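## Task

One rotor adapter in the centrifuge already has a water blank in its middle hole. Place the tray's sample tube (cap marked with an orange dot) in the middle hole of the adapter directly across from it, and move all other tubes from the tray into the green rack. Every tube must be pushed fully down, and every rotor bucket must hang vertically. A tube touching the floor means failure. The bottles on the tray must finish upright on the tray, and the tray must finish on the work bench with nothing sticking out past its edge. Any number of robots may be used. At the end the grippers must be open and the robots backed away. A robot that falls or is left leaning means failure, and anything only held in place by a robot at the end does not count.

## Robot and tools

Robots. There are two identical Hello Robot Stretch 4 robots, r1 and r2, each with one arm. Each has an omni-wheel base, a lift that rides up a mast, an arm that telescopes forward, a three-joint wrist (yaw, pitch, roll) and a two-finger gripper. Each is about 1.6 m tall, and its base edge lies within 0.23 m of its base origin. Cameras per robot: <name>_head_camera, <name>_head_left_camera, <name>_head_right_camera (fisheye) and <name>_wrist_camera.

Frames. Every robot reports in its own base frame: origin on the floor below the base centre, x ahead, y to the left, z up. hand_pose is a point between the open fingertips, given in that frame, and it may be slightly wrong. base_odometry is measured from where the base stood when the scene began. It counts wheel rotation, so slipping shows up as travel. Heading runs from -3.142 to 3.142, positive to the left. Because each robot uses its own frames, only images, lidar_m and wrist_depth_mm show where the two robots are relative to each other.

execute_actions. Argument "actions" is a list holding one action or none (an empty list just reports state and images). The action is an object keyed by "r1" and/or "r2". Per robot you can give:
- "base": exactly one relative move, measured from where the base last reported itself. {"translate_m": d} drives straight, forward positive, -2 to 2 m. {"strafe_m": d} slides sideways, left positive, -2 to 2 m. {"rotate_rad": d} turns in place, counter-clockwise from above positive, -3.2 to 3.2 rad.
- "joints": absolute targets by name. lift_m 0 to 1.2 m; arm_m 0 to 0.55 m of extension; wrist_yaw_rad -1.134 to 4.276 (0 points ahead, positive to the left, 3.14 folded back, above 3.4 the arm may obstruct); wrist_pitch_rad -1.117 to 4.259 (0 level, 1.57 pointing down); wrist_roll_rad -1.117 to 4.259 (0 keeps fingers level, positive turns clockwise seen from behind the gripper); gripper_m -0.038 to 0.141, the fingertip gap in metres, negative values squeeze the fingers together. Joint targets past a limit get clipped and reported; other bad values or unknown keys reject the whole call.
- "pace": "slow", "default", "fast" or "max" (base up to 0.1/0.3/0.4/0.6 m/s and 1/2/3/4 rad/s; slower when the lift is high).
- "contact_limits": {"arm_m": x}, x from 0 (gentlest) to 0.75 (firmest), default 0.5; the arm stops when it pushes harder than this.
- "end_of_arm": "enable_torque" alone, to re-power wrist or gripper motors that shut off.
All motions in one action begin together. Anything left out may still be driving toward an earlier target. "cameras" picks which images come back: a list of names, null or ["all"] for all, [] for none.

Other tools. wait {"seconds": 0 to 10} lets the scene run and returns state and images. zoom_image {"camera", "region": [x0, y0, x1, y1]} enlarges a pixel box (at most 504 by 504, origin top-left) of that camera's latest full image. finished_scene {"scene": n} closes scene n for good and reports success; call it only once everything is stable and released.

Readings. base_status and joint_status describe how each commanded motion ended: "done"; "off_target" (stopped short, may still push); "contact_stop_at_<key>" (hit something, and that part then goes slack, so a lift can sag under load or a base can roll); "limit_stop_at_<name>", including own_body (about to strike itself, common with gripper tilted up and rolled) and tilt (leaning over 6 degrees, lift, arm and wheels go slack); "torque_fault" (a wrist or gripper motor overloaded and went limp until enable_torque). on_its_own covers what the call did not command; "held at" there is a target, not a position. lidar_m: 12 distances in metres, 30-degree sectors starting straight ahead and going counter-clockwise (4th left, 7th behind, 10th right); "-" means nothing seen or closer than 0.25 m; it misses clear objects and thin legs and sees other robots. wrist_depth_mm: a 7 by 7 grid of depths, 100 to 2000 mm, read from top left. motor_effort: percent of maximum, peak in brackets, positive toward larger joint values; a gripper holding firmly usually shows a clear effort change, and a load in a level gripper pushes wrist pitch effort away from 0. base_tilt in degrees, forward and right positive. If turned_by_wheels and turned_by_imu differ by more than about 0.1 rad, the base probably slipped or collided.

Gripping. Command a gap smaller than the object; a tighter value squeezes harder and pulls the object toward the wrist. The gap reading and "done" do not prove a grasp. If fingertips jam on a surface, raise the lift. To unfold the wrist at the start, lift_m 0.4 with wrist_yaw_rad 0 in one action works.

Cautions. Never let the two robots press against each other; once bases touch, any further drive is dangerous, and no state line reports such contact. Equal commands give slightly unequal travel (up to about 3 cm per metre), so shared carrying can tip a robot. With over 1 kg held and arm_m above 0.2, avoid driving or turning, especially fast. Strong sustained pushes, high grippers and high contact limits risk tipping. Avoid dropping tubes, knocking bottles over, slamming, and hard pushes. Loose items may occasionally be nudged by the environment. Between calls the robots keep acting on the last command.

Each tool is called after ">>>" as name([rows], argument=value, ...), one row to a line, values as JSON.

## Session

>>> execute_actions(actions=[])

Scene clock: 0.00 s.
r1.base_odometry: x=+0.000 y=+0.000 heading=+0.000 (m, m, rad; r1's odometry frame)
r1.turned_by_wheels: +0.000 (rad since the last result)
r1.turned_by_imu: +0.000 (rad since the last result)
r1.base_tilt: forward=+0.0 right=+0.6 (deg)
r1.lidar_m: 1.24 3.32 3.49 1.17 1.14 1.21 1.67 3.02 1.21 0.89 0.84 0.89
r1.base_status: not commanded
r1.joint_positions: lift_m=+0.301 arm_m=+0.002 wrist_yaw_rad=+3.126 wrist_pitch_rad=-0.016 wrist_roll_rad=+0.004 gripper_m=+0.057
r1.joint_status: not commanded
r1.motor_effort: lift_m=+18 arm_m=-1 wrist_yaw_rad=-1 wrist_pitch_rad=-8 wrist_roll_rad=+1 gripper_m=-5 wheel_0=+0 wheel_1=+0 wheel_2=+0 (%)
r1.hand_pose: x=-0.1140 y=+0.0919 z=+0.4836 quat_wxyz=(+0.008, +0.008, +0.002, +1.000) (m; r1's base frame)
r1.wrist_depth_mm: - 137 - - - - - / - 134 - - - - - / - 131 215 - 1756 1308 1098 / 117 138 - - - - - / - - - - - - - / 1708 1661 193 1661 198 1661 1430 / 1138 1060 1205 109 1118 1060 1042
r2.base_odometry: x=+0.000 y=+0.000 heading=+0.000 (m, m, rad; r2's odometry frame)
r2.turned_by_wheels: +0.000 (rad since the last result)
r2.turned_by_imu: +0.000 (rad since the last result)
r2.base_tilt: forward=-0.3 right=+0.8 (deg)
r2.lidar_m: 2.76 3.85 4.17 1.25 1.32 1.83 3.12 1.07 0.74 0.70 0.75 1.05
r2.base_status: not commanded
r2.joint_positions: lift_m=+0.176 arm_m=+0.000 wrist_yaw_rad=+3.104 wrist_pitch_rad=+0.019 wrist_roll_rad=+0.019 gripper_m=+0.057
r2.joint_status: not commanded
r2.motor_effort: lift_m=+19 arm_m=+0 wrist_yaw_rad=+1 wrist_pitch_rad=-3 wrist_roll_rad=+0 gripper_m=-2 wheel_0=+0 wheel_1=+0 wheel_2=+0 (%)
r2.hand_pose: x=-0.1143 y=+0.0982 z=+0.3490 quat_wxyz=(+0.019, -0.009, +0.010, +1.000) (m; r2's base frame)
r2.wrist_depth_mm: - 142 - - - - - / - 128 - - - - - / - 125 177 - - - 1863 / 112 141 229 - - - 1756 / 1138 1808 - - - - 1808 / 1255 1499 198 1537 196 1499 1499 / 991 917 917 146 960 866 976
pictures: r1_head_camera, r1_head_left_camera, r1_head_right_camera, r1_wrist_camera, r2_head_camera, r2_head_left_camera, r2_head_right_camera, r2_wrist_camera
Images, in order (width x height): r1_head_camera 420x560, r1_head_left_camera 420x672, r1_head_right_camera 420x672, r1_wrist_camera 616x392, r2_head_camera 420x560, r2_head_left_camera 420x672, r2_head_right_camera 420x672, r2_wrist_camera 616x392.

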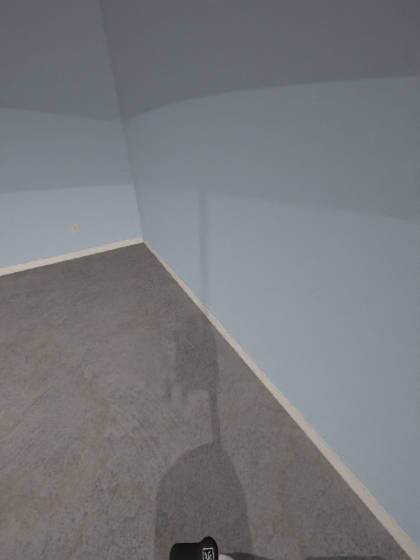

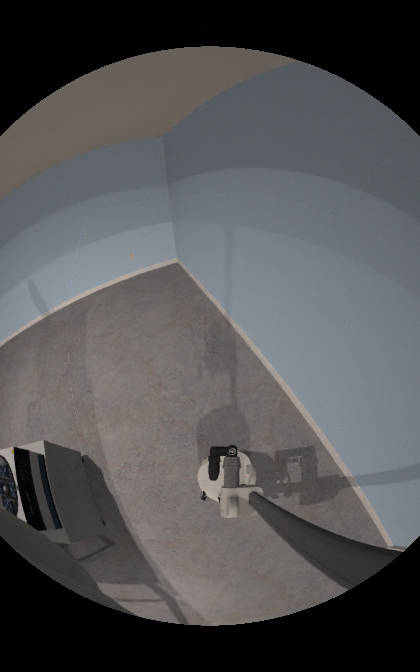

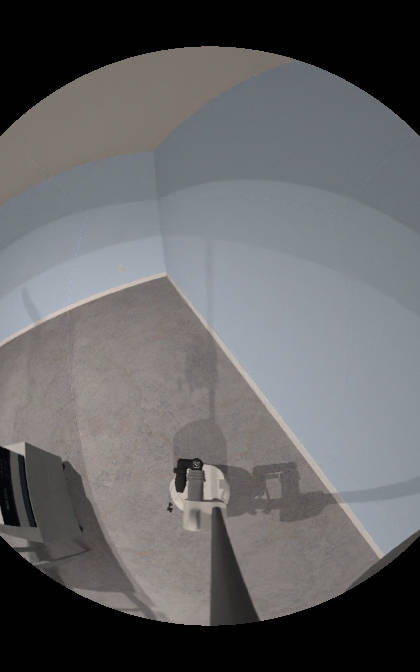

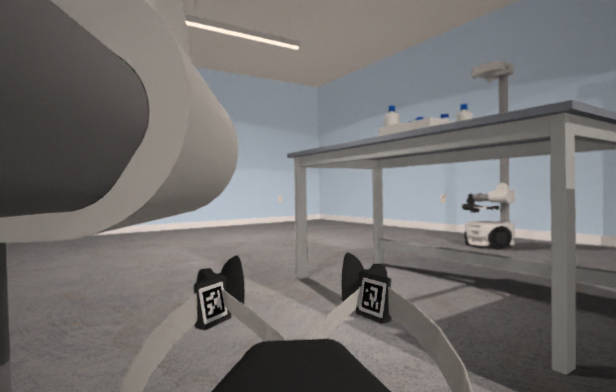

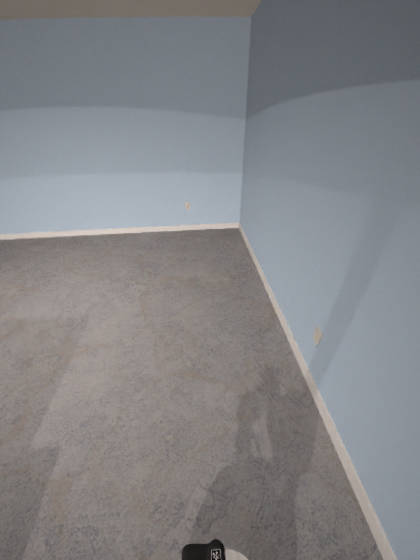

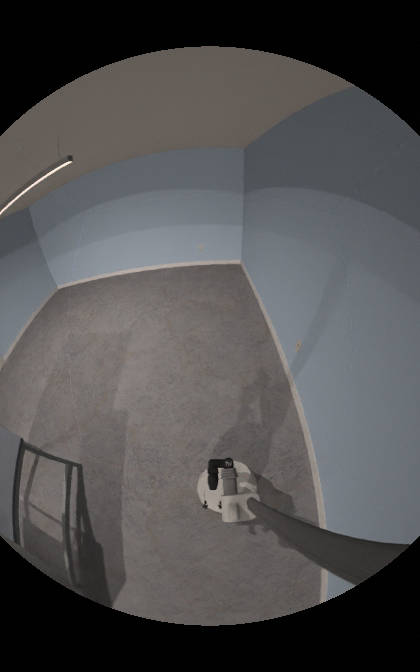

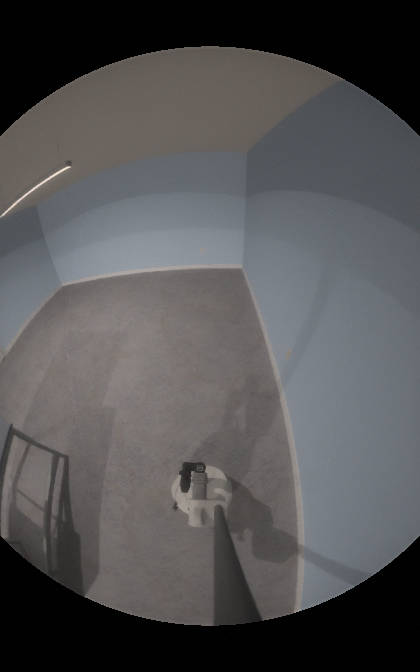

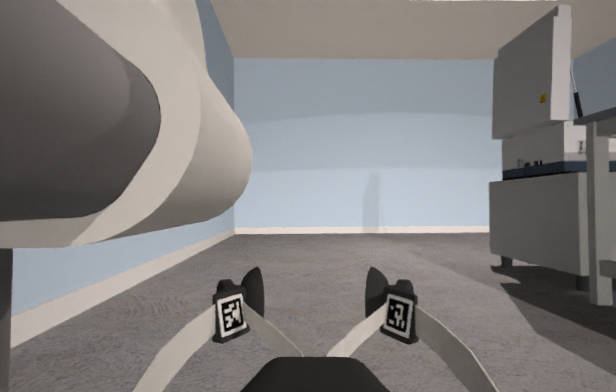

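>>> execute_actions([
  {"r1":{"base":{"rotate_rad":2.1},"joints":{"lift_m":1.0,"wrist_yaw_rad":0}},"r2":{"base":{"rotate_rad":1.9},"joints":{"lift_m":1.0,"wrist_yaw_rad":0}}},
])

Scene clock: 5.40 s.
r1.base_odometry: x=+0.000 y=+0.000 heading=+2.100 (m, m, rad; r1's odometry frame)
r1.turned_by_wheels: +2.100 (rad since the last result)
r1.turned_by_imu: +2.120 (rad since the last result)
r1.base_tilt: forward=+0.0 right=+0.6 (deg)
r1.lidar_m: 1.14 1.20 1.63 3.16 1.21 0.89 0.85 0.87 1.23 3.34 3.46 1.19
r1.base_status: done
r1.joint_positions: lift_m=+1.000 arm_m=+0.002 wrist_yaw_rad=+0.000 wrist_pitch_rad=-0.016 wrist_roll_rad=+0.004 gripper_m=+0.057
r1.joint_status: all done
r1.motor_effort: lift_m=+22(23) arm_m=-1(0) wrist_yaw_rad=-1(8) wrist_pitch_rad=-7(8) wrist_roll_rad=+1(1) gripper_m=-4(3) wheel_0=-2(8) wheel_1=-1(7) wheel_2=-1(8) (%)
r1.hand_pose: x=+0.4615 y=-0.0873 z=+1.1824 quat_wxyz=(+1.000, +0.002, -0.008, +0.000) (m; r1's base frame)
r1.wrist_depth_mm: - - - - - - - / - - - - - - - / - - - - - - - / - - - 1499 - - - / - - - 1499 - - - / 1336 1464 194 1366 199 - - / 991 931 - 109 960 - -
r2.base_odometry: x=+0.000 y=+0.000 heading=+1.899 (m, m, rad; r2's odometry frame)
r2.turned_by_wheels: +1.899 (rad since the last result)
r2.turned_by_imu: +1.883 (rad since the last result)
r2.base_tilt: forward=-0.3 right=+0.8 (deg)
r2.lidar_m: 1.27 1.51 5.04 1.37 0.83 0.71 0.74 0.90 1.63 3.73 4.44 1.27
r2.base_status: done
r2.joint_positions: lift_m=+1.000 arm_m=+0.000 wrist_yaw_rad=+0.000 wrist_pitch_rad=+0.019 wrist_roll_rad=+0.019 gripper_m=+0.057
r2.joint_status: all done
r2.motor_effort: lift_m=+22(23) arm_m=+0(0) wrist_yaw_rad=-2(6) wrist_pitch_rad=-4(6) wrist_roll_rad=-1(0) gripper_m=-3(2) wheel_0=-5(9) wheel_1=-3(6) wheel_2=-3(10) (%)
r2.hand_pose: x=+0.4591 y=-0.0873 z=+1.1726 quat_wxyz=(+1.000, +0.009, +0.009, +0.000) (m; r2's base frame)
r2.wrist_depth_mm: - - - - - - - / - - - - - - - / - - - - - - - / - - - - - - - / - - - - - - - / 1708 1708 197 1618 198 - - / 1661 1397 1205 147 1098 - -
pictures: r1_head_camera, r1_head_left_camera, r1_head_right_camera, r1_wrist_camera, r2_head_camera, r2_head_left_camera, r2_head_right_camera, r2_wrist_camera
camera_calibration (this result's frames):
r1_wrist_camera: T_world_to_cam=[[-0.0380178, -0.999067, -0.020483, -0.0465579], [-0.00498228, 0.020687, -0.999774, 1.24024], [0.999265, -0.0379072, -0.00576411, -0.228734], [0, 0, 0, 1]] pos_world=[0.232975, -0.0808421, 1.23769]
r2_wrist_camera: T_world_to_cam=[[0.0262158, -0.999026, -0.0354878, -0.0514619], [0.00677213, 0.0356767, -0.99934, 1.23677], [0.999633, 0.0259582, 0.00770083, -0.240158], [0, 0, 0, 1]] pos_world=[0.233044, -0.0893015, 1.23598]
Images, in order (width x height): r1_head_camera 420x560, r1_head_left_camera 420x672, r1_head_right_camera 420x672, r1_wrist_camera 616x392, r2_head_camera 420x560, r2_head_left_camera 420x672, r2_head_right_camera 420x672, r2_wrist_camera 616x392.

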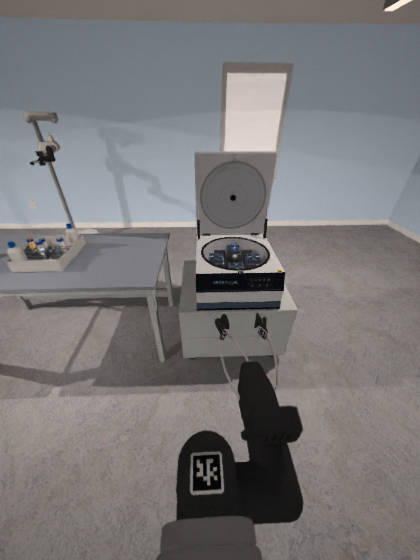

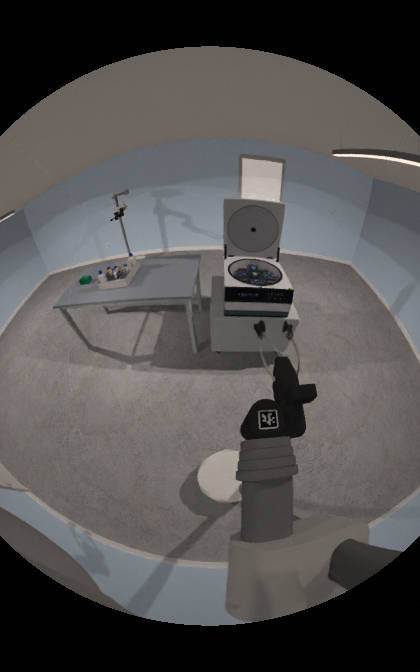

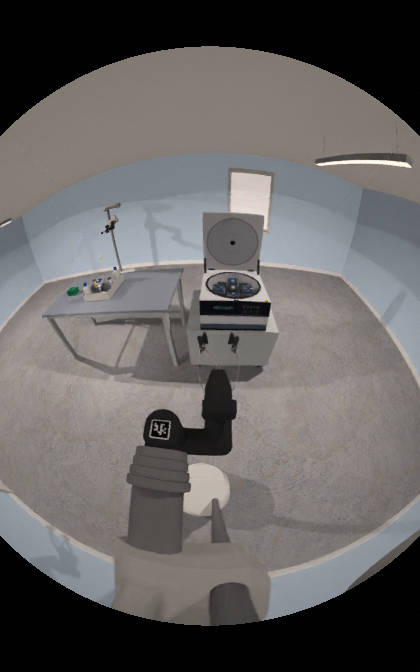

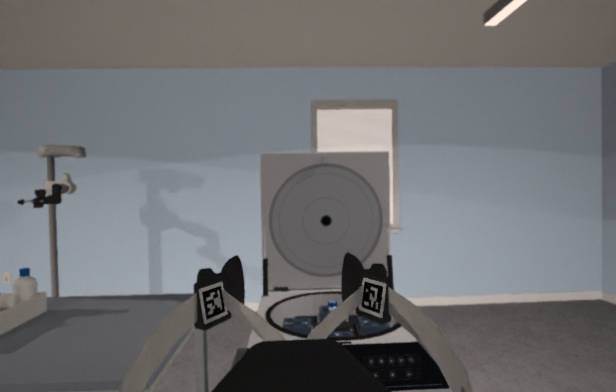

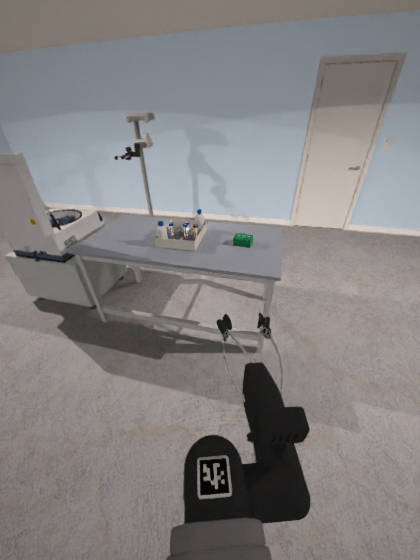

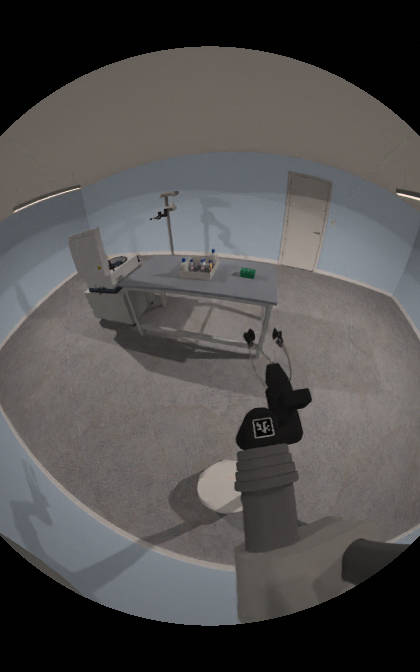

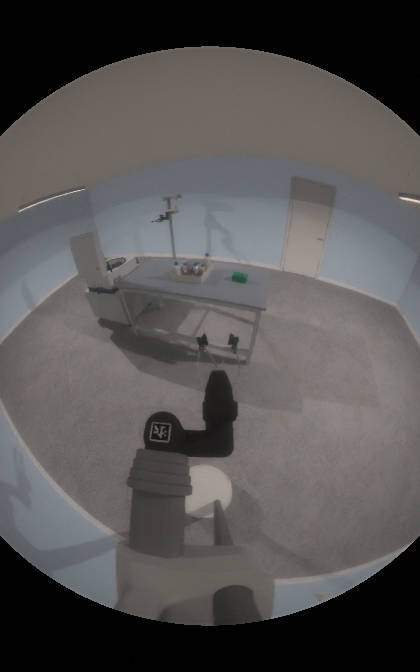

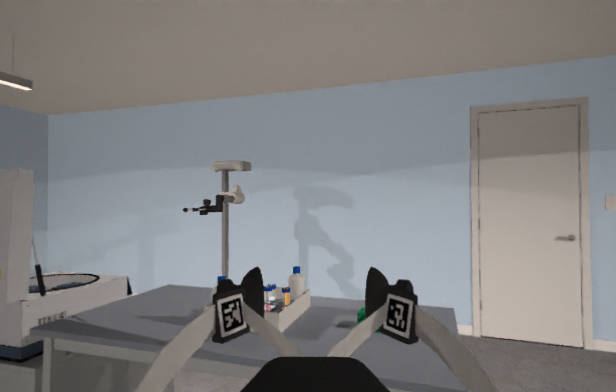

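>>> zoom_image(camera="r2_head_camera", region=[130, 190, 290, 290])

>>> zoom_image(camera="r1_head_camera", region=[0, 200, 300, 320])

Region (130, 190, 290, 290) of r2_head_camera's 420x560 image, scaled by 3.150, with more detail than that image has; it fills the top 315 rows of this view, and the rest is white.

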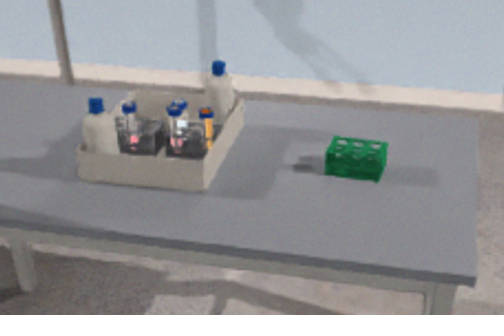

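Region (0, 200, 300, 320) of r1_head_camera's 420x560 image, scaled by 1.680, with more detail than that image has; it fills the top 202 rows of this view, and the rest is white.

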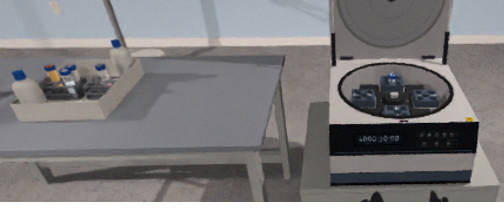

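>>> execute_actions([
  {"r1":{"base":{"strafe_m":1.2},"joints":{"lift_m":1.15,"wrist_pitch_rad":1.57,"gripper_m":0.07},"pace":"fast"},"r2":{"base":{"translate_m":0.95},"joints":{"lift_m":1.15,"wrist_pitch_rad":1.57,"gripper_m":0.07},"pace":"fast"}},
], cameras=[])

>>> execute_actions([
  {"r1":{"base":{"translate_m":0.78},"joints":{"arm_m":0.3},"pace":"fast"},"r2":{"base":{"rotate_rad":-0.28},"pace":"fast"}},
], cameras=["r1_head_camera","r1_wrist_camera","r2_head_camera","r2_wrist_camera"])

Scene clock: 26.60 s.
r1.base_odometry: x=-1.036 y=-0.605 heading=+2.099 (m, m, rad; r1's odometry frame)
r1.turned_by_wheels: +0.000 (rad since the last result)
r1.turned_by_imu: -0.002 (rad since the last result)
r1.base_tilt: forward=+0.0 right=+0.7 (deg)
r1.lidar_m: 1.15 1.21 4.39 3.11 1.17 0.86 0.83 0.86 1.22 3.44 1.64 1.21
r1.base_status: done
r1.joint_positions: lift_m=+1.150 arm_m=+0.002 wrist_yaw_rad=+0.000 wrist_pitch_rad=+1.570 wrist_roll_rad=+0.004 gripper_m=+0.070
r1.joint_status: all done
r1.motor_effort: lift_m=+21(25) arm_m=-1(0) wrist_yaw_rad=+1(1) wrist_pitch_rad=+0(5) wrist_roll_rad=-1(1) gripper_m=-2(4) wheel_0=+1(15) wheel_1=-2(8) wheel_2=+0(3) (%)
r1.hand_pose: x=+0.1733 y=-0.0874 z=+1.0394 quat_wxyz=(+0.707, +0.001, +0.707, -0.001) (m; r1's base frame)
r1.wrist_depth_mm: 1205 1205 1205 1255 1255 1281 1281 / 1205 1205 1229 1255 1281 1281 1308 / 1205 1229 1229 1255 1255 1281 1308 / 1229 1229 1255 1281 1281 1308 1281 / 1229 1229 1042 1042 1255 1308 1336 / 1229 1229 214 1060 198 1308 1336 / 1255 1255 1255 109 1308 1308 1336
r2.base_odometry: x=-0.307 y=+0.899 heading=+1.899 (m, m, rad; r2's odometry frame)
r2.turned_by_wheels: +0.000 (rad since the last result)
r2.turned_by_imu: +0.002 (rad since the last result)
r2.base_tilt: forward=-0.3 right=+0.8 (deg)
r2.lidar_m: 0.35 0.41 0.85 2.99 1.86 1.62 1.64 1.98 3.63 4.03 0.40 0.33
r2.base_status: done
r2.joint_positions: lift_m=+1.150 arm_m=+0.000 wrist_yaw_rad=+0.000 wrist_pitch_rad=+1.570 wrist_roll_rad=+0.019 gripper_m=+0.070
r2.joint_status: all done
r2.motor_effort: lift_m=+21(22) arm_m=+0(0) wrist_yaw_rad=+1(1) wrist_pitch_rad=+1(1) wrist_roll_rad=-1(0) gripper_m=-2(1) wheel_0=+3(9) wheel_1=+2(8) wheel_2=-1(13) (%)
r2.hand_pose: x=+0.1709 y=-0.0874 z=+1.0395 quat_wxyz=(+0.707, +0.007, +0.707, -0.007) (m; r2's base frame)
r2.wrist_depth_mm: 525 517 525 517 517 512 508 / 1308 1308 512 512 512 508 504 / 1308 1308 1308 1281 508 504 504 / 1281 1308 1281 1281 1281 1281 1255 / 1308 1281 1281 1042 1255 1281 1255 / 1255 1255 202 1060 196 1255 1255 / 1255 1281 1255 146 1255 1229 1255
pictures: none
No camera images: the call's "cameras" was empty. Leave "cameras" out to get every camera's image.

Scene clock: 30.57 s.
r1.base_odometry: x=-1.430 y=+0.068 heading=+2.100 (m, m, rad; r1's odometry frame)
r1.turned_by_wheels: +0.000 (rad since the last result)
r1.turned_by_imu: +0.000 (rad since the last result)
r1.base_tilt: forward=+0.1 right=+0.6 (deg)
r1.lidar_m: 0.37 0.40 0.56 4.21 2.23 1.69 1.61 1.69 2.33 1.44 0.53 0.40
r1.base_status: done
r1.joint_positions: lift_m=+1.150 arm_m=+0.299 wrist_yaw_rad=+0.000 wrist_pitch_rad=+1.570 wrist_roll_rad=+0.004 gripper_m=+0.070
r1.joint_status: all done
r1.motor_effort: lift_m=+21(21) arm_m=+8(6) wrist_yaw_rad=+0(1) wrist_pitch_rad=+0(0) wrist_roll_rad=+0(0) gripper_m=-3(6) wheel_0=+1(7) wheel_1=-1(6) wheel_2=+1(8) (%)
r1.hand_pose: x=+0.4699 y=-0.0874 z=+1.0394 quat_wxyz=(+0.707, +0.001, +0.707, -0.001) (m; r1's base frame)
r1.wrist_depth_mm: 477 480 484 484 473 508 508 / 480 484 488 496 500 508 512 / 477 492 488 496 504 508 512 / 484 496 492 500 508 512 517 / 488 492 500 508 508 517 521 / 1205 1229 214 1060 197 1308 1336 / 1229 1255 1060 109 1308 1308 1336
r2.base_odometry: x=-0.307 y=+0.899 heading=+1.620 (m, m, rad; r2's odometry frame)
r2.turned_by_wheels: -0.279 (rad since the last result)
r2.turned_by_imu: -0.277 (rad since the last result)
r2.base_tilt: forward=-0.3 right=+0.9 (deg)
r2.lidar_m: 0.35 0.37 0.53 4.76 2.24 1.68 1.62 1.72 2.45 4.00 0.48 0.37
r2.base_status: done
r2.joint_positions: lift_m=+1.150 arm_m=+0.000 wrist_yaw_rad=+0.000 wrist_pitch_rad=+1.570 wrist_roll_rad=+0.019 gripper_m=+0.070
r2.joint_status: not commanded
r2.motor_effort: lift_m=+21(21) arm_m=+0(0) wrist_yaw_rad=+0(0) wrist_pitch_rad=+2(2) wrist_roll_rad=+0(0) gripper_m=-2(3) wheel_0=+4(7) wheel_1=+1(7) wheel_2=+4(7) (%)
r2.hand_pose: x=+0.1709 y=-0.0874 z=+1.0395 quat_wxyz=(+0.707, +0.007, +0.707, -0.007) (m; r2's base frame)
r2.wrist_depth_mm: 521 517 521 517 508 517 1255 / 521 517 512 508 508 512 1281 / 1281 1281 1281 1255 1229 1281 1281 / 1308 1281 1281 1255 1281 1255 1281 / 1308 1281 1281 1042 1281 1255 1281 / 1281 1281 202 1060 197 1281 1255 / 1281 1308 1255 145 1255 1229 1229
pictures: r1_head_camera, r1_wrist_camera, r2_head_camera, r2_wrist_camera
camera_calibration (this result's frames):
r1_wrist_camera: T_world_to_cam=[[-0.0197716, -0.999055, 0.0386961, -0.119362], [-0.99959, 0.0205545, 0.0199381, 0.504715], [-0.0207147, -0.038286, -0.999052, 1.27374], [0, 0, 0, 1]] pos_world=[0.528533, -0.0808568, 1.26708]
r2_wrist_camera: T_world_to_cam=[[-0.0351582, -0.99903, -0.0265136, -0.0475808], [-0.999014, 0.0358525, -0.0261808, 0.266003], [0.0271059, 0.025567, -0.999306, 1.26197], [0, 0, 0, 1]] pos_world=[0.229861, -0.0893362, 1.26679]
Images, in order (width x height): r1_head_camera 420x560, r1_wrist_camera 616x392, r2_head_camera 420x560, r2_wrist_camera 616x392.

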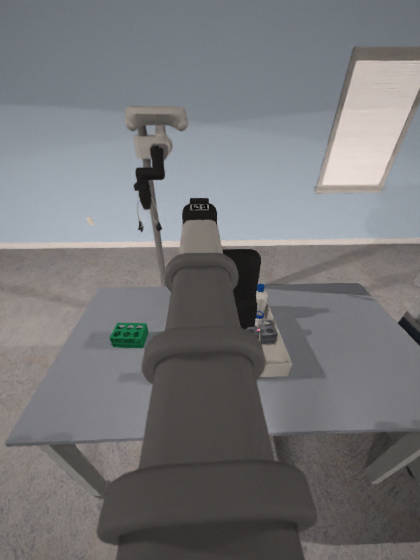

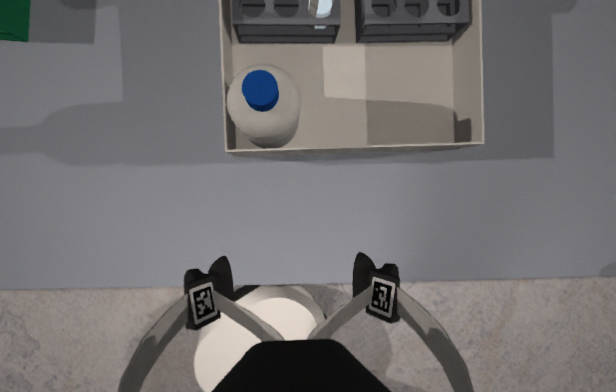

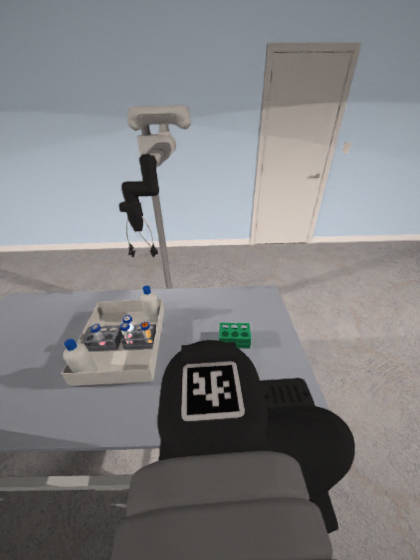

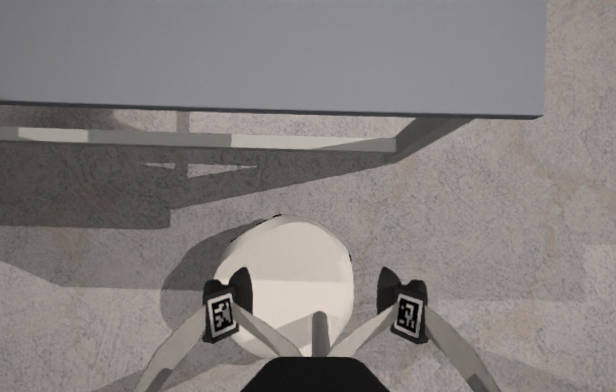

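>>> execute_actions([
  {"r1":{"base":{"translate_m":0.16},"joints":{"arm_m":0.4},"pace":"fast"},"r2":{"base":{"translate_m":0.11},"joints":{"arm_m":0.38},"pace":"fast"}},
], cameras=["r1_wrist_camera","r2_wrist_camera","r2_head_left_camera"])

Scene clock: 35.77 s.
r1.base_odometry: x=-1.511 y=+0.206 heading=+2.100 (m, m, rad; r1's odometry frame)
r1.turned_by_wheels: +0.000 (rad since the last result)
r1.turned_by_imu: -0.001 (rad since the last result)
r1.base_tilt: forward=+0.0 right=+0.8 (deg)
r1.lidar_m: 0.25 0.25 0.33 4.21 2.45 1.86 1.76 1.85 2.57 0.84 0.31 0.25
r1.base_status: done
r1.joint_positions: lift_m=+1.150 arm_m=+0.399 wrist_yaw_rad=+0.000 wrist_pitch_rad=+1.570 wrist_roll_rad=+0.004 gripper_m=+0.070
r1.joint_status: all done
r1.motor_effort: lift_m=+21(21) arm_m=+7(6) wrist_yaw_rad=+1(0) wrist_pitch_rad=+0(2) wrist_roll_rad=-1(2) gripper_m=-5(3) wheel_0=+1(4) wheel_1=-1(4) wheel_2=+0(8) (%)
r1.hand_pose: x=+0.5698 y=-0.0874 z=+1.0394 quat_wxyz=(+0.707, +0.001, +0.707, -0.001) (m; r1's base frame)
r1.wrist_depth_mm: 473 480 484 492 496 504 508 / 477 484 488 492 488 373 512 / 480 488 488 492 500 512 517 / 484 488 492 436 445 512 521 / 484 492 496 500 504 517 525 / 484 496 214 500 197 508 525 / 492 496 496 109 492 521 525
r2.base_odometry: x=-0.312 y=+1.009 heading=+1.620 (m, m, rad; r2's odometry frame)
r2.turned_by_wheels: +0.000 (rad since the last result)
r2.turned_by_imu: +0.000 (rad since the last result)
r2.base_tilt: forward=-0.3 right=+0.7 (deg)
r2.lidar_m: 0.25 0.25 0.37 1.47 2.38 1.79 1.75 1.84 2.58 4.00 0.35 0.25
r2.base_status: done
r2.joint_positions: lift_m=+1.150 arm_m=+0.378 wrist_yaw_rad=+0.000 wrist_pitch_rad=+1.570 wrist_roll_rad=+0.019 gripper_m=+0.070
r2.joint_status: all done
r2.motor_effort: lift_m=+21(21) arm_m=+9(12) wrist_yaw_rad=+0(0) wrist_pitch_rad=+3(3) wrist_roll_rad=+0(0) gripper_m=-2(2) wheel_0=+3(6) wheel_1=+2(7) wheel_2=-1(10) (%)
r2.hand_pose: x=+0.5497 y=-0.0874 z=+1.0395 quat_wxyz=(+0.707, +0.007, +0.707, -0.007) (m; r2's base frame)
r2.wrist_depth_mm: 418 517 508 517 517 512 1255 / 462 512 512 508 508 504 1281 / 455 508 508 508 504 504 1281 / 445 504 504 500 500 504 1229 / 508 504 504 504 500 504 1255 / 480 500 202 504 196 500 1255 / 504 496 500 146 492 496 1255
pictures: r1_wrist_camera, r2_head_left_camera, r2_wrist_camera
camera_calibration (this result's frames):
r1_wrist_camera: T_world_to_cam=[[-0.0198901, -0.999053, 0.0386997, -0.117322], [-0.999584, 0.0206801, 0.0201201, 0.604432], [-0.0209013, -0.0382834, -0.999048, 1.27591], [0, 0, 0, 1]] pos_world=[0.628515, -0.0808642, 1.26707]
r2_wrist_camera: T_world_to_cam=[[-0.0347059, -0.999046, -0.0265174, -0.0345088], [-0.999027, 0.0354031, -0.026292, 0.644512], [0.0272057, 0.0255792, -0.999303, 1.25164], [0, 0, 0, 1]] pos_world=[0.608636, -0.0893095, 1.2668]
Images, in order (width x height): r1_wrist_camera 616x392, r2_head_left_camera 420x672, r2_wrist_camera 616x392.

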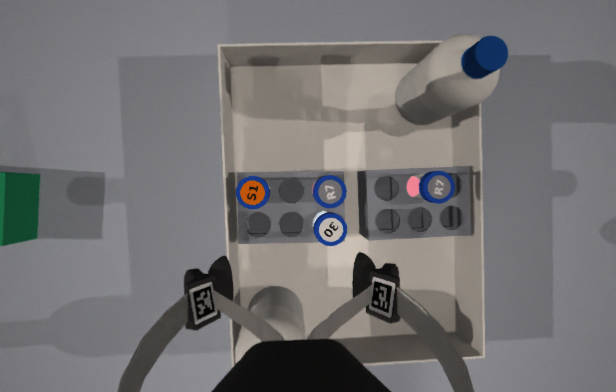

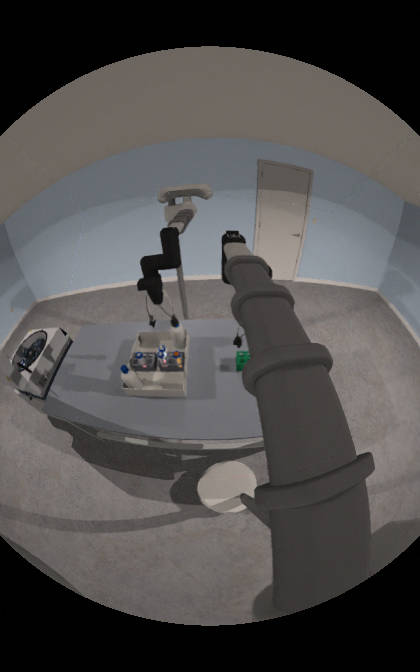

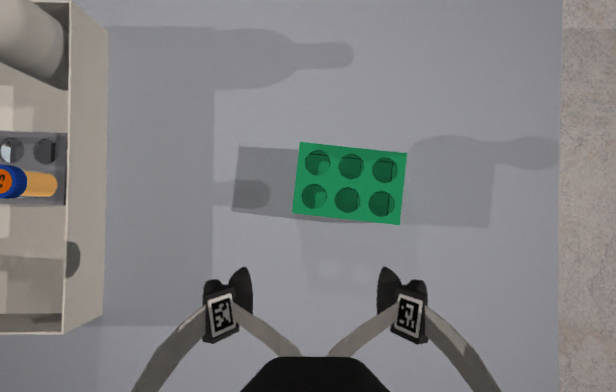

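>>> execute_actions([
  {"r1":{"base":{"strafe_m":0.04},"joints":{"arm_m":0.453,"lift_m":1.04}},"r2":{"joints":{"arm_m":0.2},"pace":"fast"}},
], cameras=["r1_wrist_camera"])

Scene clock: 48.27 s.
r1.base_odometry: x=-1.545 y=+0.186 heading=+2.099 (m, m, rad; r1's odometry frame)
r1.turned_by_wheels: +0.000 (rad since the last result)
r1.turned_by_imu: -0.001 (rad since the last result)
r1.base_tilt: forward=+0.0 right=+0.7 (deg)
r1.lidar_m: 0.25 0.25 0.32 4.18 2.50 1.85 1.77 1.84 2.55 0.83 0.33 0.25
r1.base_status: done
r1.joint_positions: lift_m=+1.040 arm_m=+0.452 wrist_yaw_rad=+0.000 wrist_pitch_rad=+1.570 wrist_roll_rad=+0.004 gripper_m=+0.070
r1.joint_status: all done
r1.motor_effort: lift_m=+12(19) arm_m=+7(7) wrist_yaw_rad=-1(1) wrist_pitch_rad=+1(1) wrist_roll_rad=-2(1) gripper_m=-3(3) wheel_0=+0(3) wheel_1=-2(7) wheel_2=-1(1) (%)
r1.hand_pose: x=+0.6228 y=-0.0874 z=+0.9301 quat_wxyz=(+0.707, +0.001, +0.707, -0.001) (m; r1's base frame)
r1.wrist_depth_mm: 370 377 379 384 389 394 397 / 373 377 382 384 387 357 263 / 375 379 384 389 392 375 282 / 377 382 384 389 392 397 343 / 379 382 389 330 332 340 329 / 382 384 214 332 198 370 347 / 384 387 392 109 402 404 368
r2.base_odometry: x=-0.312 y=+1.009 heading=+1.620 (m, m, rad; r2's odometry frame)
r2.turned_by_wheels: +0.000 (rad since the last result)
r2.turned_by_imu: +0.000 (rad since the last result)
r2.base_tilt: forward=-0.4 right=+0.9 (deg)
r2.lidar_m: 0.25 0.25 0.39 1.52 2.39 1.79 1.74 1.85 2.58 4.00 0.35 0.25
r2.base_status: not commanded
r2.joint_positions: lift_m=+1.150 arm_m=+0.202 wrist_yaw_rad=+0.000 wrist_pitch_rad=+1.570 wrist_roll_rad=+0.019 gripper_m=+0.070
r2.joint_status: all done
r2.motor_effort: lift_m=+21(21) arm_m=-8(9) wrist_yaw_rad=-1(0) wrist_pitch_rad=+3(3) wrist_roll_rad=-1(0) gripper_m=-2(1) wheel_0=+3(3) wheel_1=+2(2) wheel_2=-1(1) (%)
r2.hand_pose: x=+0.3726 y=-0.0874 z=+1.0395 quat_wxyz=(+0.707, +0.007, +0.707, -0.007) (m; r2's base frame)
r2.wrist_depth_mm: 452 517 512 488 484 517 1308 / 512 517 508 517 508 508 1281 / 508 508 508 512 508 508 1281 / 512 512 504 508 504 500 1281 / 508 508 504 504 500 500 1255 / 512 504 202 504 196 496 1229 / 1308 1281 1042 146 1255 496 1229
pictures: r1_wrist_camera
camera_calibration (this result's frames):
r1_wrist_camera: T_world_to_cam=[[-0.0199071, -0.999053, 0.0386998, -0.112028], [-0.999583, 0.0206972, 0.0201216, 0.659594], [-0.0209035, -0.0382831, -0.999048, 1.16783], [0, 0, 0, 1]] pos_world=[0.6815, -0.0808652, 1.15778]
Images, in order (width x height): r1_wrist_camera 616x392.

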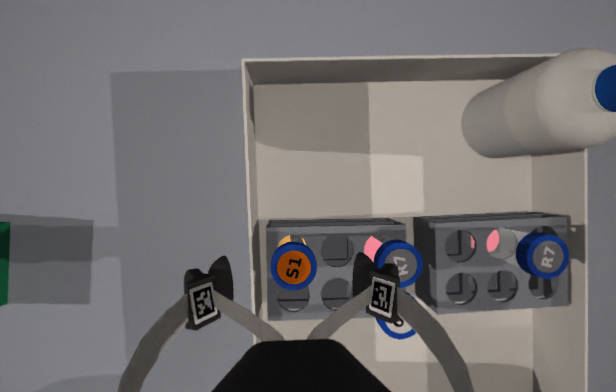

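>>> execute_actions([
  {"r1":{"joints":{"arm_m":0.449,"lift_m":0.986,"gripper_m":0.048},"pace":"slow"},"r2":{"base":{"strafe_m":0.5},"pace":"fast","joints":{"gripper_m":0.05}}},
], cameras=["r1_wrist_camera","r2_wrist_camera","r2_head_right_camera"])

Scene clock: 56.40 s.
r1.base_odometry: x=-1.545 y=+0.186 heading=+2.099 (m, m, rad; r1's odometry frame)
r1.turned_by_wheels: +0.000 (rad since the last result)
r1.turned_by_imu: -0.001 (rad since the last result)
r1.base_tilt: forward=+0.0 right=+0.7 (deg)
r1.lidar_m: 0.25 0.25 0.32 4.18 2.48 1.85 1.77 1.86 2.56 0.83 0.31 0.25
r1.base_status: not commanded
r1.joint_positions: lift_m=+0.986 arm_m=+0.450 wrist_yaw_rad=+0.000 wrist_pitch_rad=+1.570 wrist_roll_rad=+0.004 gripper_m=+0.048
r1.joint_status: all done
r1.motor_effort: lift_m=+13(12) arm_m=-8(11) wrist_yaw_rad=+2(1) wrist_pitch_rad=-1(1) wrist_roll_rad=+1(1) gripper_m=-3(5) wheel_0=+0(0) wheel_1=-1(1) wheel_2=-1(0) (%)
r1.hand_pose: x=+0.6215 y=-0.0874 z=+0.8761 quat_wxyz=(+0.707, +0.001, +0.707, -0.001) (m; r1's base frame)
r1.wrist_depth_mm: 320 324 329 330 334 303 309 / 320 325 327 332 334 338 256 / 324 327 330 332 336 342 290 / 325 329 334 334 340 343 343 / 327 332 332 276 281 286 285 / 329 334 196 216 199 287 287 / 330 334 338 109 345 349 351
r2.base_odometry: x=-0.811 y=+0.984 heading=+1.620 (m, m, rad; r2's odometry frame)
r2.turned_by_wheels: +0.000 (rad since the last result)
r2.turned_by_imu: +0.000 (rad since the last result)
r2.base_tilt: forward=-0.4 right=+0.8 (deg)
r2.lidar_m: 0.25 0.25 0.40 4.26 2.35 1.77 1.71 1.81 2.55 4.50 0.37 0.27
r2.base_status: done
r2.joint_positions: lift_m=+1.150 arm_m=+0.202 wrist_yaw_rad=+0.000 wrist_pitch_rad=+1.570 wrist_roll_rad=+0.019 gripper_m=+0.050
r2.joint_status: all done
r2.motor_effort: lift_m=+20(21) arm_m=-9(8) wrist_yaw_rad=+0(1) wrist_pitch_rad=+1(4) wrist_roll_rad=+0(0) gripper_m=-2(3) wheel_0=-3(12) wheel_1=+1(11) wheel_2=+0(1) (%)
r2.hand_pose: x=+0.3726 y=-0.0874 z=+1.0396 quat_wxyz=(+0.707, +0.007, +0.707, -0.007) (m; r2's base frame)
r2.wrist_depth_mm: 521 517 517 449 449 442 508 / 517 512 517 508 504 508 504 / 512 512 512 480 508 500 504 / 512 512 508 508 500 504 500 / 508 508 508 504 500 496 496 / 508 508 213 504 198 496 492 / 1281 1281 1042 149 1255 1229 1255
pictures: r1_wrist_camera, r2_head_right_camera, r2_wrist_camera
camera_calibration (this result's frames):
r1_wrist_camera: T_world_to_cam=[[-0.0199075, -0.999053, 0.0386998, -0.109964], [-0.999583, 0.0206976, 0.0201219, 0.659379], [-0.0209038, -0.0382831, -0.999048, 1.11387], [0, 0, 0, 1]] pos_world=[0.680199, -0.0808652, 1.10379]
r2_wrist_camera: T_world_to_cam=[[-0.0350453, -0.999034, -0.0265107, -0.0405314], [-0.99902, 0.0357374, -0.0260995, 0.467455], [0.0270217, 0.0255701, -0.999308, 1.2566], [0, 0, 0, 1]] pos_world=[0.431621, -0.0893293, 1.26686]
Images, in order (width x height): r1_wrist_camera 616x392, r2_head_right_camera 420x672, r2_wrist_camera 616x392.

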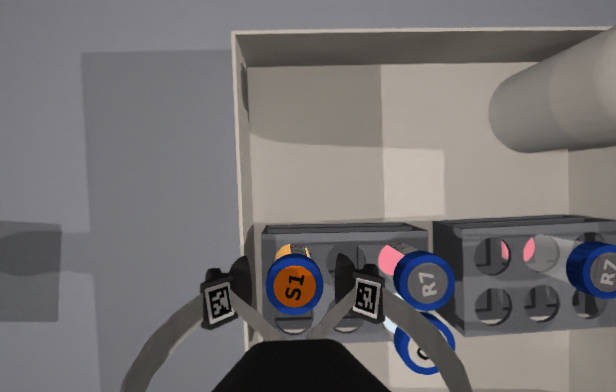

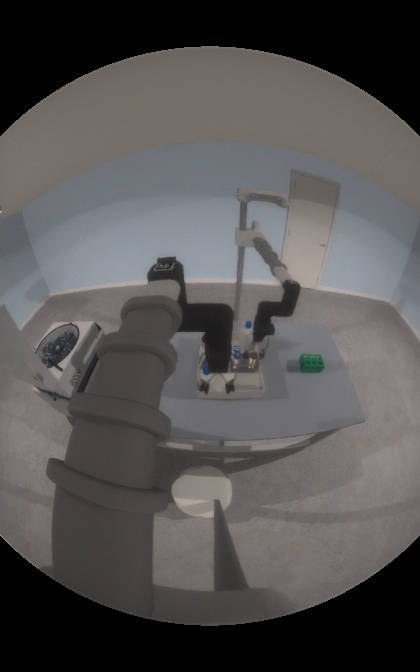

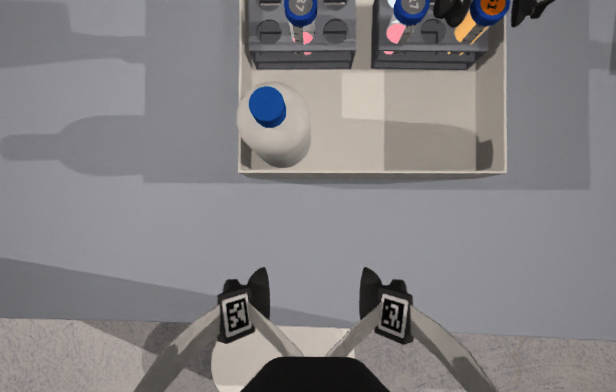

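>>> execute_actions([
  {"r1":{"joints":{"gripper_m":0.012}},"r2":{"base":{"strafe_m":0.013},"pace":"fast","joints":{"arm_m":0.458,"lift_m":1.08}}},
], cameras=["r1_wrist_camera","r2_wrist_camera"])

Scene clock: 60.70 s.
r1.base_odometry: x=-1.545 y=+0.186 heading=+2.099 (m, m, rad; r1's odometry frame)
r1.turned_by_wheels: +0.000 (rad since the last result)
r1.turned_by_imu: -0.001 (rad since the last result)
r1.base_tilt: forward=-0.1 right=+0.8 (deg)
r1.lidar_m: 0.25 0.25 0.32 4.17 2.52 1.84 1.77 1.86 2.54 0.84 0.33 0.25
r1.base_status: not commanded
r1.joint_positions: lift_m=+0.986 arm_m=+0.450 wrist_yaw_rad=+0.000 wrist_pitch_rad=+1.570 wrist_roll_rad=+0.004 gripper_m=+0.012
r1.joint_status: all done
r1.motor_effort: lift_m=+13(13) arm_m=-8(8) wrist_yaw_rad=+1(2) wrist_pitch_rad=-1(1) wrist_roll_rad=+0(0) gripper_m=-17(17) wheel_0=+0(0) wheel_1=-1(1) wheel_2=-1(1) (%)
r1.hand_pose: x=+0.6215 y=-0.0874 z=+0.8761 quat_wxyz=(+0.707, +0.001, +0.707, -0.001) (m; r1's base frame)
r1.wrist_depth_mm: 320 325 327 329 334 304 309 / 324 325 329 330 336 338 257 / 322 327 330 334 338 342 290 / 325 329 332 334 340 342 343 / 327 330 334 276 281 286 286 / 329 332 186 210 191 286 289 / 329 332 338 109 342 347 351
r2.base_odometry: x=-0.824 y=+0.984 heading=+1.620 (m, m, rad; r2's odometry frame)
r2.turned_by_wheels: +0.000 (rad since the last result)
r2.turned_by_imu: +0.000 (rad since the last result)
r2.base_tilt: forward=-0.1 right=+0.7 (deg)
r2.lidar_m: 0.26 0.29 0.41 4.23 2.39 1.80 1.72 1.81 2.54 4.49 0.40 0.28
r2.base_status: done
r2.joint_positions: lift_m=+1.080 arm_m=+0.456 wrist_yaw_rad=+0.000 wrist_pitch_rad=+1.570 wrist_roll_rad=+0.019 gripper_m=+0.050
r2.joint_status: all done
r2.motor_effort: lift_m=+16(19) arm_m=+9(12) wrist_yaw_rad=+0(2) wrist_pitch_rad=+2(2) wrist_roll_rad=+0(0) gripper_m=-6(3) wheel_0=-4(10) wheel_1=+3(10) wheel_2=+0(0) (%)
r2.hand_pose: x=+0.6276 y=-0.0874 z=+0.9700 quat_wxyz=(+0.707, +0.007, +0.707, -0.007) (m; r2's base frame)
r2.wrist_depth_mm: 449 445 442 442 439 442 276 / 445 442 442 436 433 334 297 / 439 436 439 436 433 433 418 / 436 439 433 427 424 402 415 / 436 436 430 370 368 319 301 / 439 433 213 433 198 424 377 / 430 430 427 148 424 421 407
pictures: r1_wrist_camera, r2_wrist_camera
camera_calibration (this result's frames):
r1_wrist_camera: T_world_to_cam=[[-0.0199075, -0.999053, 0.0386998, -0.109964], [-0.999583, 0.0206975, 0.0201217, 0.659379], [-0.0209037, -0.0382831, -0.999048, 1.11386], [0, 0, 0, 1]] pos_world=[0.680198, -0.0808652, 1.10379]
r2_wrist_camera: T_world_to_cam=[[-0.0347585, -0.999044, -0.0265172, -0.0336144], [-0.999026, 0.0354556, -0.0262851, 0.720568], [0.0272001, 0.0255777, -0.999303, 1.18002], [0, 0, 0, 1]] pos_world=[0.686601, -0.0893126, 1.19725]
Images, in order (width x height): r1_wrist_camera 616x392, r2_wrist_camera 616x392.

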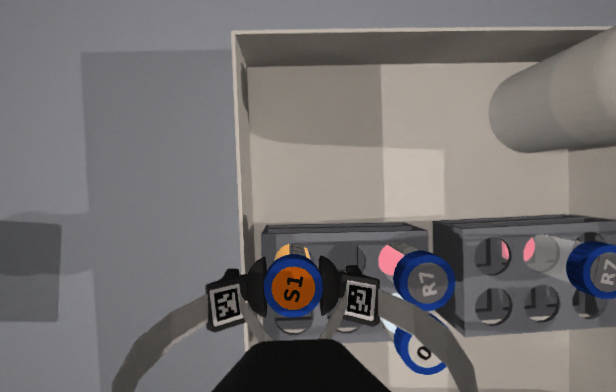

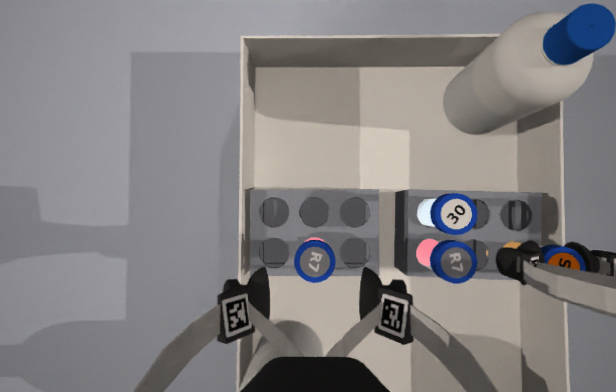

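>>> execute_actions([
  {"r1":{"joints":{"lift_m":1.2}},"r2":{"joints":{"arm_m":0.468,"lift_m":0.986}}},
], cameras=["r1_wrist_camera","r2_wrist_camera"])

Scene clock: 65.40 s.
r1.base_odometry: x=-1.545 y=+0.186 heading=+2.099 (m, m, rad; r1's odometry frame)
r1.turned_by_wheels: +0.000 (rad since the last result)
r1.turned_by_imu: -0.001 (rad since the last result)
r1.base_tilt: forward=+0.1 right=+0.7 (deg)
r1.lidar_m: 0.25 0.25 0.32 4.18 2.51 1.85 1.77 1.86 2.55 0.85 0.32 0.25
r1.base_status: not commanded
r1.joint_positions: lift_m=+1.200 arm_m=+0.450 wrist_yaw_rad=+0.000 wrist_pitch_rad=+1.570 wrist_roll_rad=+0.004 gripper_m=+0.012
r1.joint_status: all done
r1.motor_effort: lift_m=+22(23) arm_m=-8(8) wrist_yaw_rad=+1(0) wrist_pitch_rad=+0(0) wrist_roll_rad=+0(2) gripper_m=-18(16) wheel_0=-1(1) wheel_1=-1(1) wheel_2=-1(1) (%)
r1.hand_pose: x=+0.6215 y=-0.0874 z=+1.0893 quat_wxyz=(+0.707, +0.001, +0.707, -0.001) (m; r1's base frame)
r1.wrist_depth_mm: 521 530 535 539 554 554 564 / 530 530 539 539 549 559 564 / 525 530 539 544 554 427 564 / 530 539 544 544 554 535 413 / 488 539 544 488 496 418 236 / 535 539 186 210 191 564 574 / 539 544 549 109 559 564 574
r2.base_odometry: x=-0.824 y=+0.984 heading=+1.620 (m, m, rad; r2's odometry frame)
r2.turned_by_wheels: +0.000 (rad since the last result)
r2.turned_by_imu: +0.000 (rad since the last result)
r2.base_tilt: forward=-0.2 right=+0.8 (deg)
r2.lidar_m: 0.25 0.26 0.42 4.25 2.34 1.76 1.70 1.81 2.57 4.52 0.37 0.27
r2.base_status: not commanded
r2.joint_positions: lift_m=+0.986 arm_m=+0.466 wrist_yaw_rad=+0.000 wrist_pitch_rad=+1.570 wrist_roll_rad=+0.019 gripper_m=+0.050
r2.joint_status: all done
r2.motor_effort: lift_m=+16(15) arm_m=+9(11) wrist_yaw_rad=-1(1) wrist_pitch_rad=+3(4) wrist_roll_rad=+0(0) gripper_m=-3(2) wheel_0=-4(3) wheel_1=+3(3) wheel_2=+0(0) (%)
r2.hand_pose: x=+0.6376 y=-0.0874 z=+0.8760 quat_wxyz=(+0.707, +0.007, +0.707, -0.007) (m; r2's base frame)
r2.wrist_depth_mm: 349 349 342 322 322 306 229 / 347 347 342 342 340 329 255 / 349 343 340 340 340 340 334 / 343 343 340 334 338 338 325 / 340 342 330 274 303 270 273 / 340 340 213 213 199 223 273 / 340 336 324 148 330 329 327
pictures: r1_wrist_camera, r2_wrist_camera
camera_calibration (this result's frames):
r1_wrist_camera: T_world_to_cam=[[-0.0199074, -0.999053, 0.0386998, -0.118215], [-0.999583, 0.0206974, 0.0201219, 0.655083], [-0.0209038, -0.0382831, -0.999048, 1.32686], [0, 0, 0, 1]] pos_world=[0.680193, -0.0808652, 1.31699]
r2_wrist_camera: T_world_to_cam=[[-0.0348044, -0.999042, -0.0265122, -0.0357358], [-0.999028, 0.0354976, -0.0261422, 0.72791], [0.0270583, 0.0255766, -0.999307, 1.08593], [0, 0, 0, 1]] pos_world=[0.696575, -0.0893151, 1.10326]
Images, in order (width x height): r1_wrist_camera 616x392, r2_wrist_camera 616x392.

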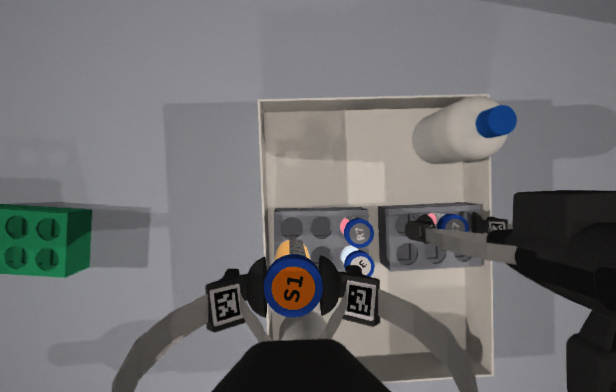

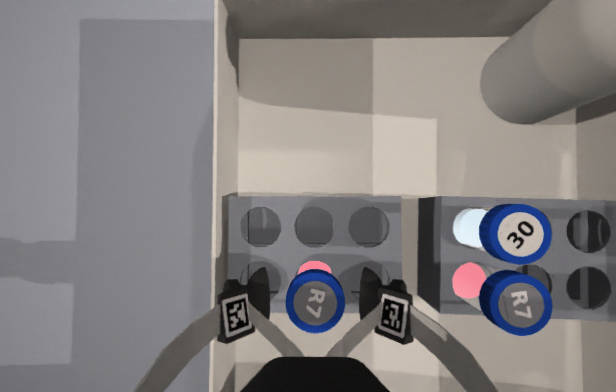

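>>> execute_actions([
  {"r1":{"base":{"translate_m":-0.1},"joints":{"arm_m":0.25},"pace":"fast"},"r2":{"joints":{"arm_m":0.463,"gripper_m":0.012}}},
], cameras=["r2_wrist_camera"])

Scene clock: 69.67 s.
r1.base_odometry: x=-1.495 y=+0.100 heading=+2.099 (m, m, rad; r1's odometry frame)
r1.turned_by_wheels: +0.000 (rad since the last result)
r1.turned_by_imu: -0.001 (rad since the last result)
r1.base_tilt: forward=+0.0 right=+0.7 (deg)
r1.lidar_m: 0.31 0.33 0.46 4.17 2.33 1.74 1.66 1.74 2.42 1.19 0.46 0.31
r1.base_status: done
r1.joint_positions: lift_m=+1.200 arm_m=+0.251 wrist_yaw_rad=+0.000 wrist_pitch_rad=+1.570 wrist_roll_rad=+0.004 gripper_m=+0.012
r1.joint_status: all done
r1.motor_effort: lift_m=+22(22) arm_m=-7(11) wrist_yaw_rad=-1(3) wrist_pitch_rad=-2(2) wrist_roll_rad=+0(0) gripper_m=-18(18) wheel_0=-2(7) wheel_1=-1(5) wheel_2=-1(9) (%)
r1.hand_pose: x=+0.4223 y=-0.0874 z=+1.0893 quat_wxyz=(+0.707, +0.001, +0.707, -0.001) (m; r1's base frame)
r1.wrist_depth_mm: 492 525 535 484 508 521 559 / 521 530 539 539 549 554 564 / 525 530 539 421 549 564 564 / 530 539 544 549 554 559 569 / 535 539 544 549 559 569 569 / 1255 1308 186 210 191 1366 1366 / 1281 1308 1118 109 1336 1336 1366
r2.base_odometry: x=-0.824 y=+0.984 heading=+1.620 (m, m, rad; r2's odometry frame)
r2.turned_by_wheels: +0.000 (rad since the last result)
r2.turned_by_imu: +0.000 (rad since the last result)
r2.base_tilt: forward=-0.3 right=+0.8 (deg)
r2.lidar_m: 0.26 0.29 0.42 4.24 2.36 1.76 1.70 1.81 2.56 4.51 0.38 0.27
r2.base_status: not commanded
r2.joint_positions: lift_m=+0.986 arm_m=+0.465 wrist_yaw_rad=+0.000 wrist_pitch_rad=+1.570 wrist_roll_rad=+0.019 gripper_m=+0.012
r2.joint_status: all done
r2.motor_effort: lift_m=+16(16) arm_m=-8(8) wrist_yaw_rad=+0(0) wrist_pitch_rad=+5(1) wrist_roll_rad=+0(0) gripper_m=-12(14) wheel_0=-4(4) wheel_1=+3(3) wheel_2=+0(0) (%)
r2.hand_pose: x=+0.6357 y=-0.0874 z=+0.8760 quat_wxyz=(+0.707, +0.007, +0.707, -0.007) (m; r2's base frame)
r2.wrist_depth_mm: 349 347 343 325 327 307 230 / 349 345 342 340 342 332 256 / 347 343 340 340 340 336 336 / 343 343 338 332 332 276 324 / 342 340 329 274 309 274 272 / 342 338 194 207 193 273 303 / 340 340 322 332 329 329 329
pictures: r2_wrist_camera
camera_calibration (this result's frames):
r2_wrist_camera: T_world_to_cam=[[-0.0348087, -0.999042, -0.0265117, -0.0358], [-0.999028, 0.0355015, -0.0261272, 0.725988], [0.0270433, 0.0255764, -0.999307, 1.086], [0, 0, 0, 1]] pos_world=[0.694667, -0.0893154, 1.10326]
Images, in order (width x height): r2_wrist_camera 616x392.

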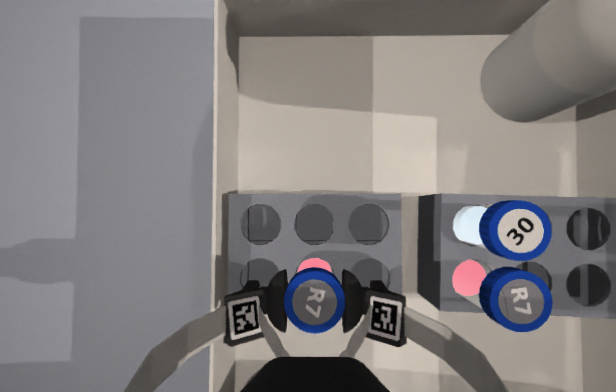

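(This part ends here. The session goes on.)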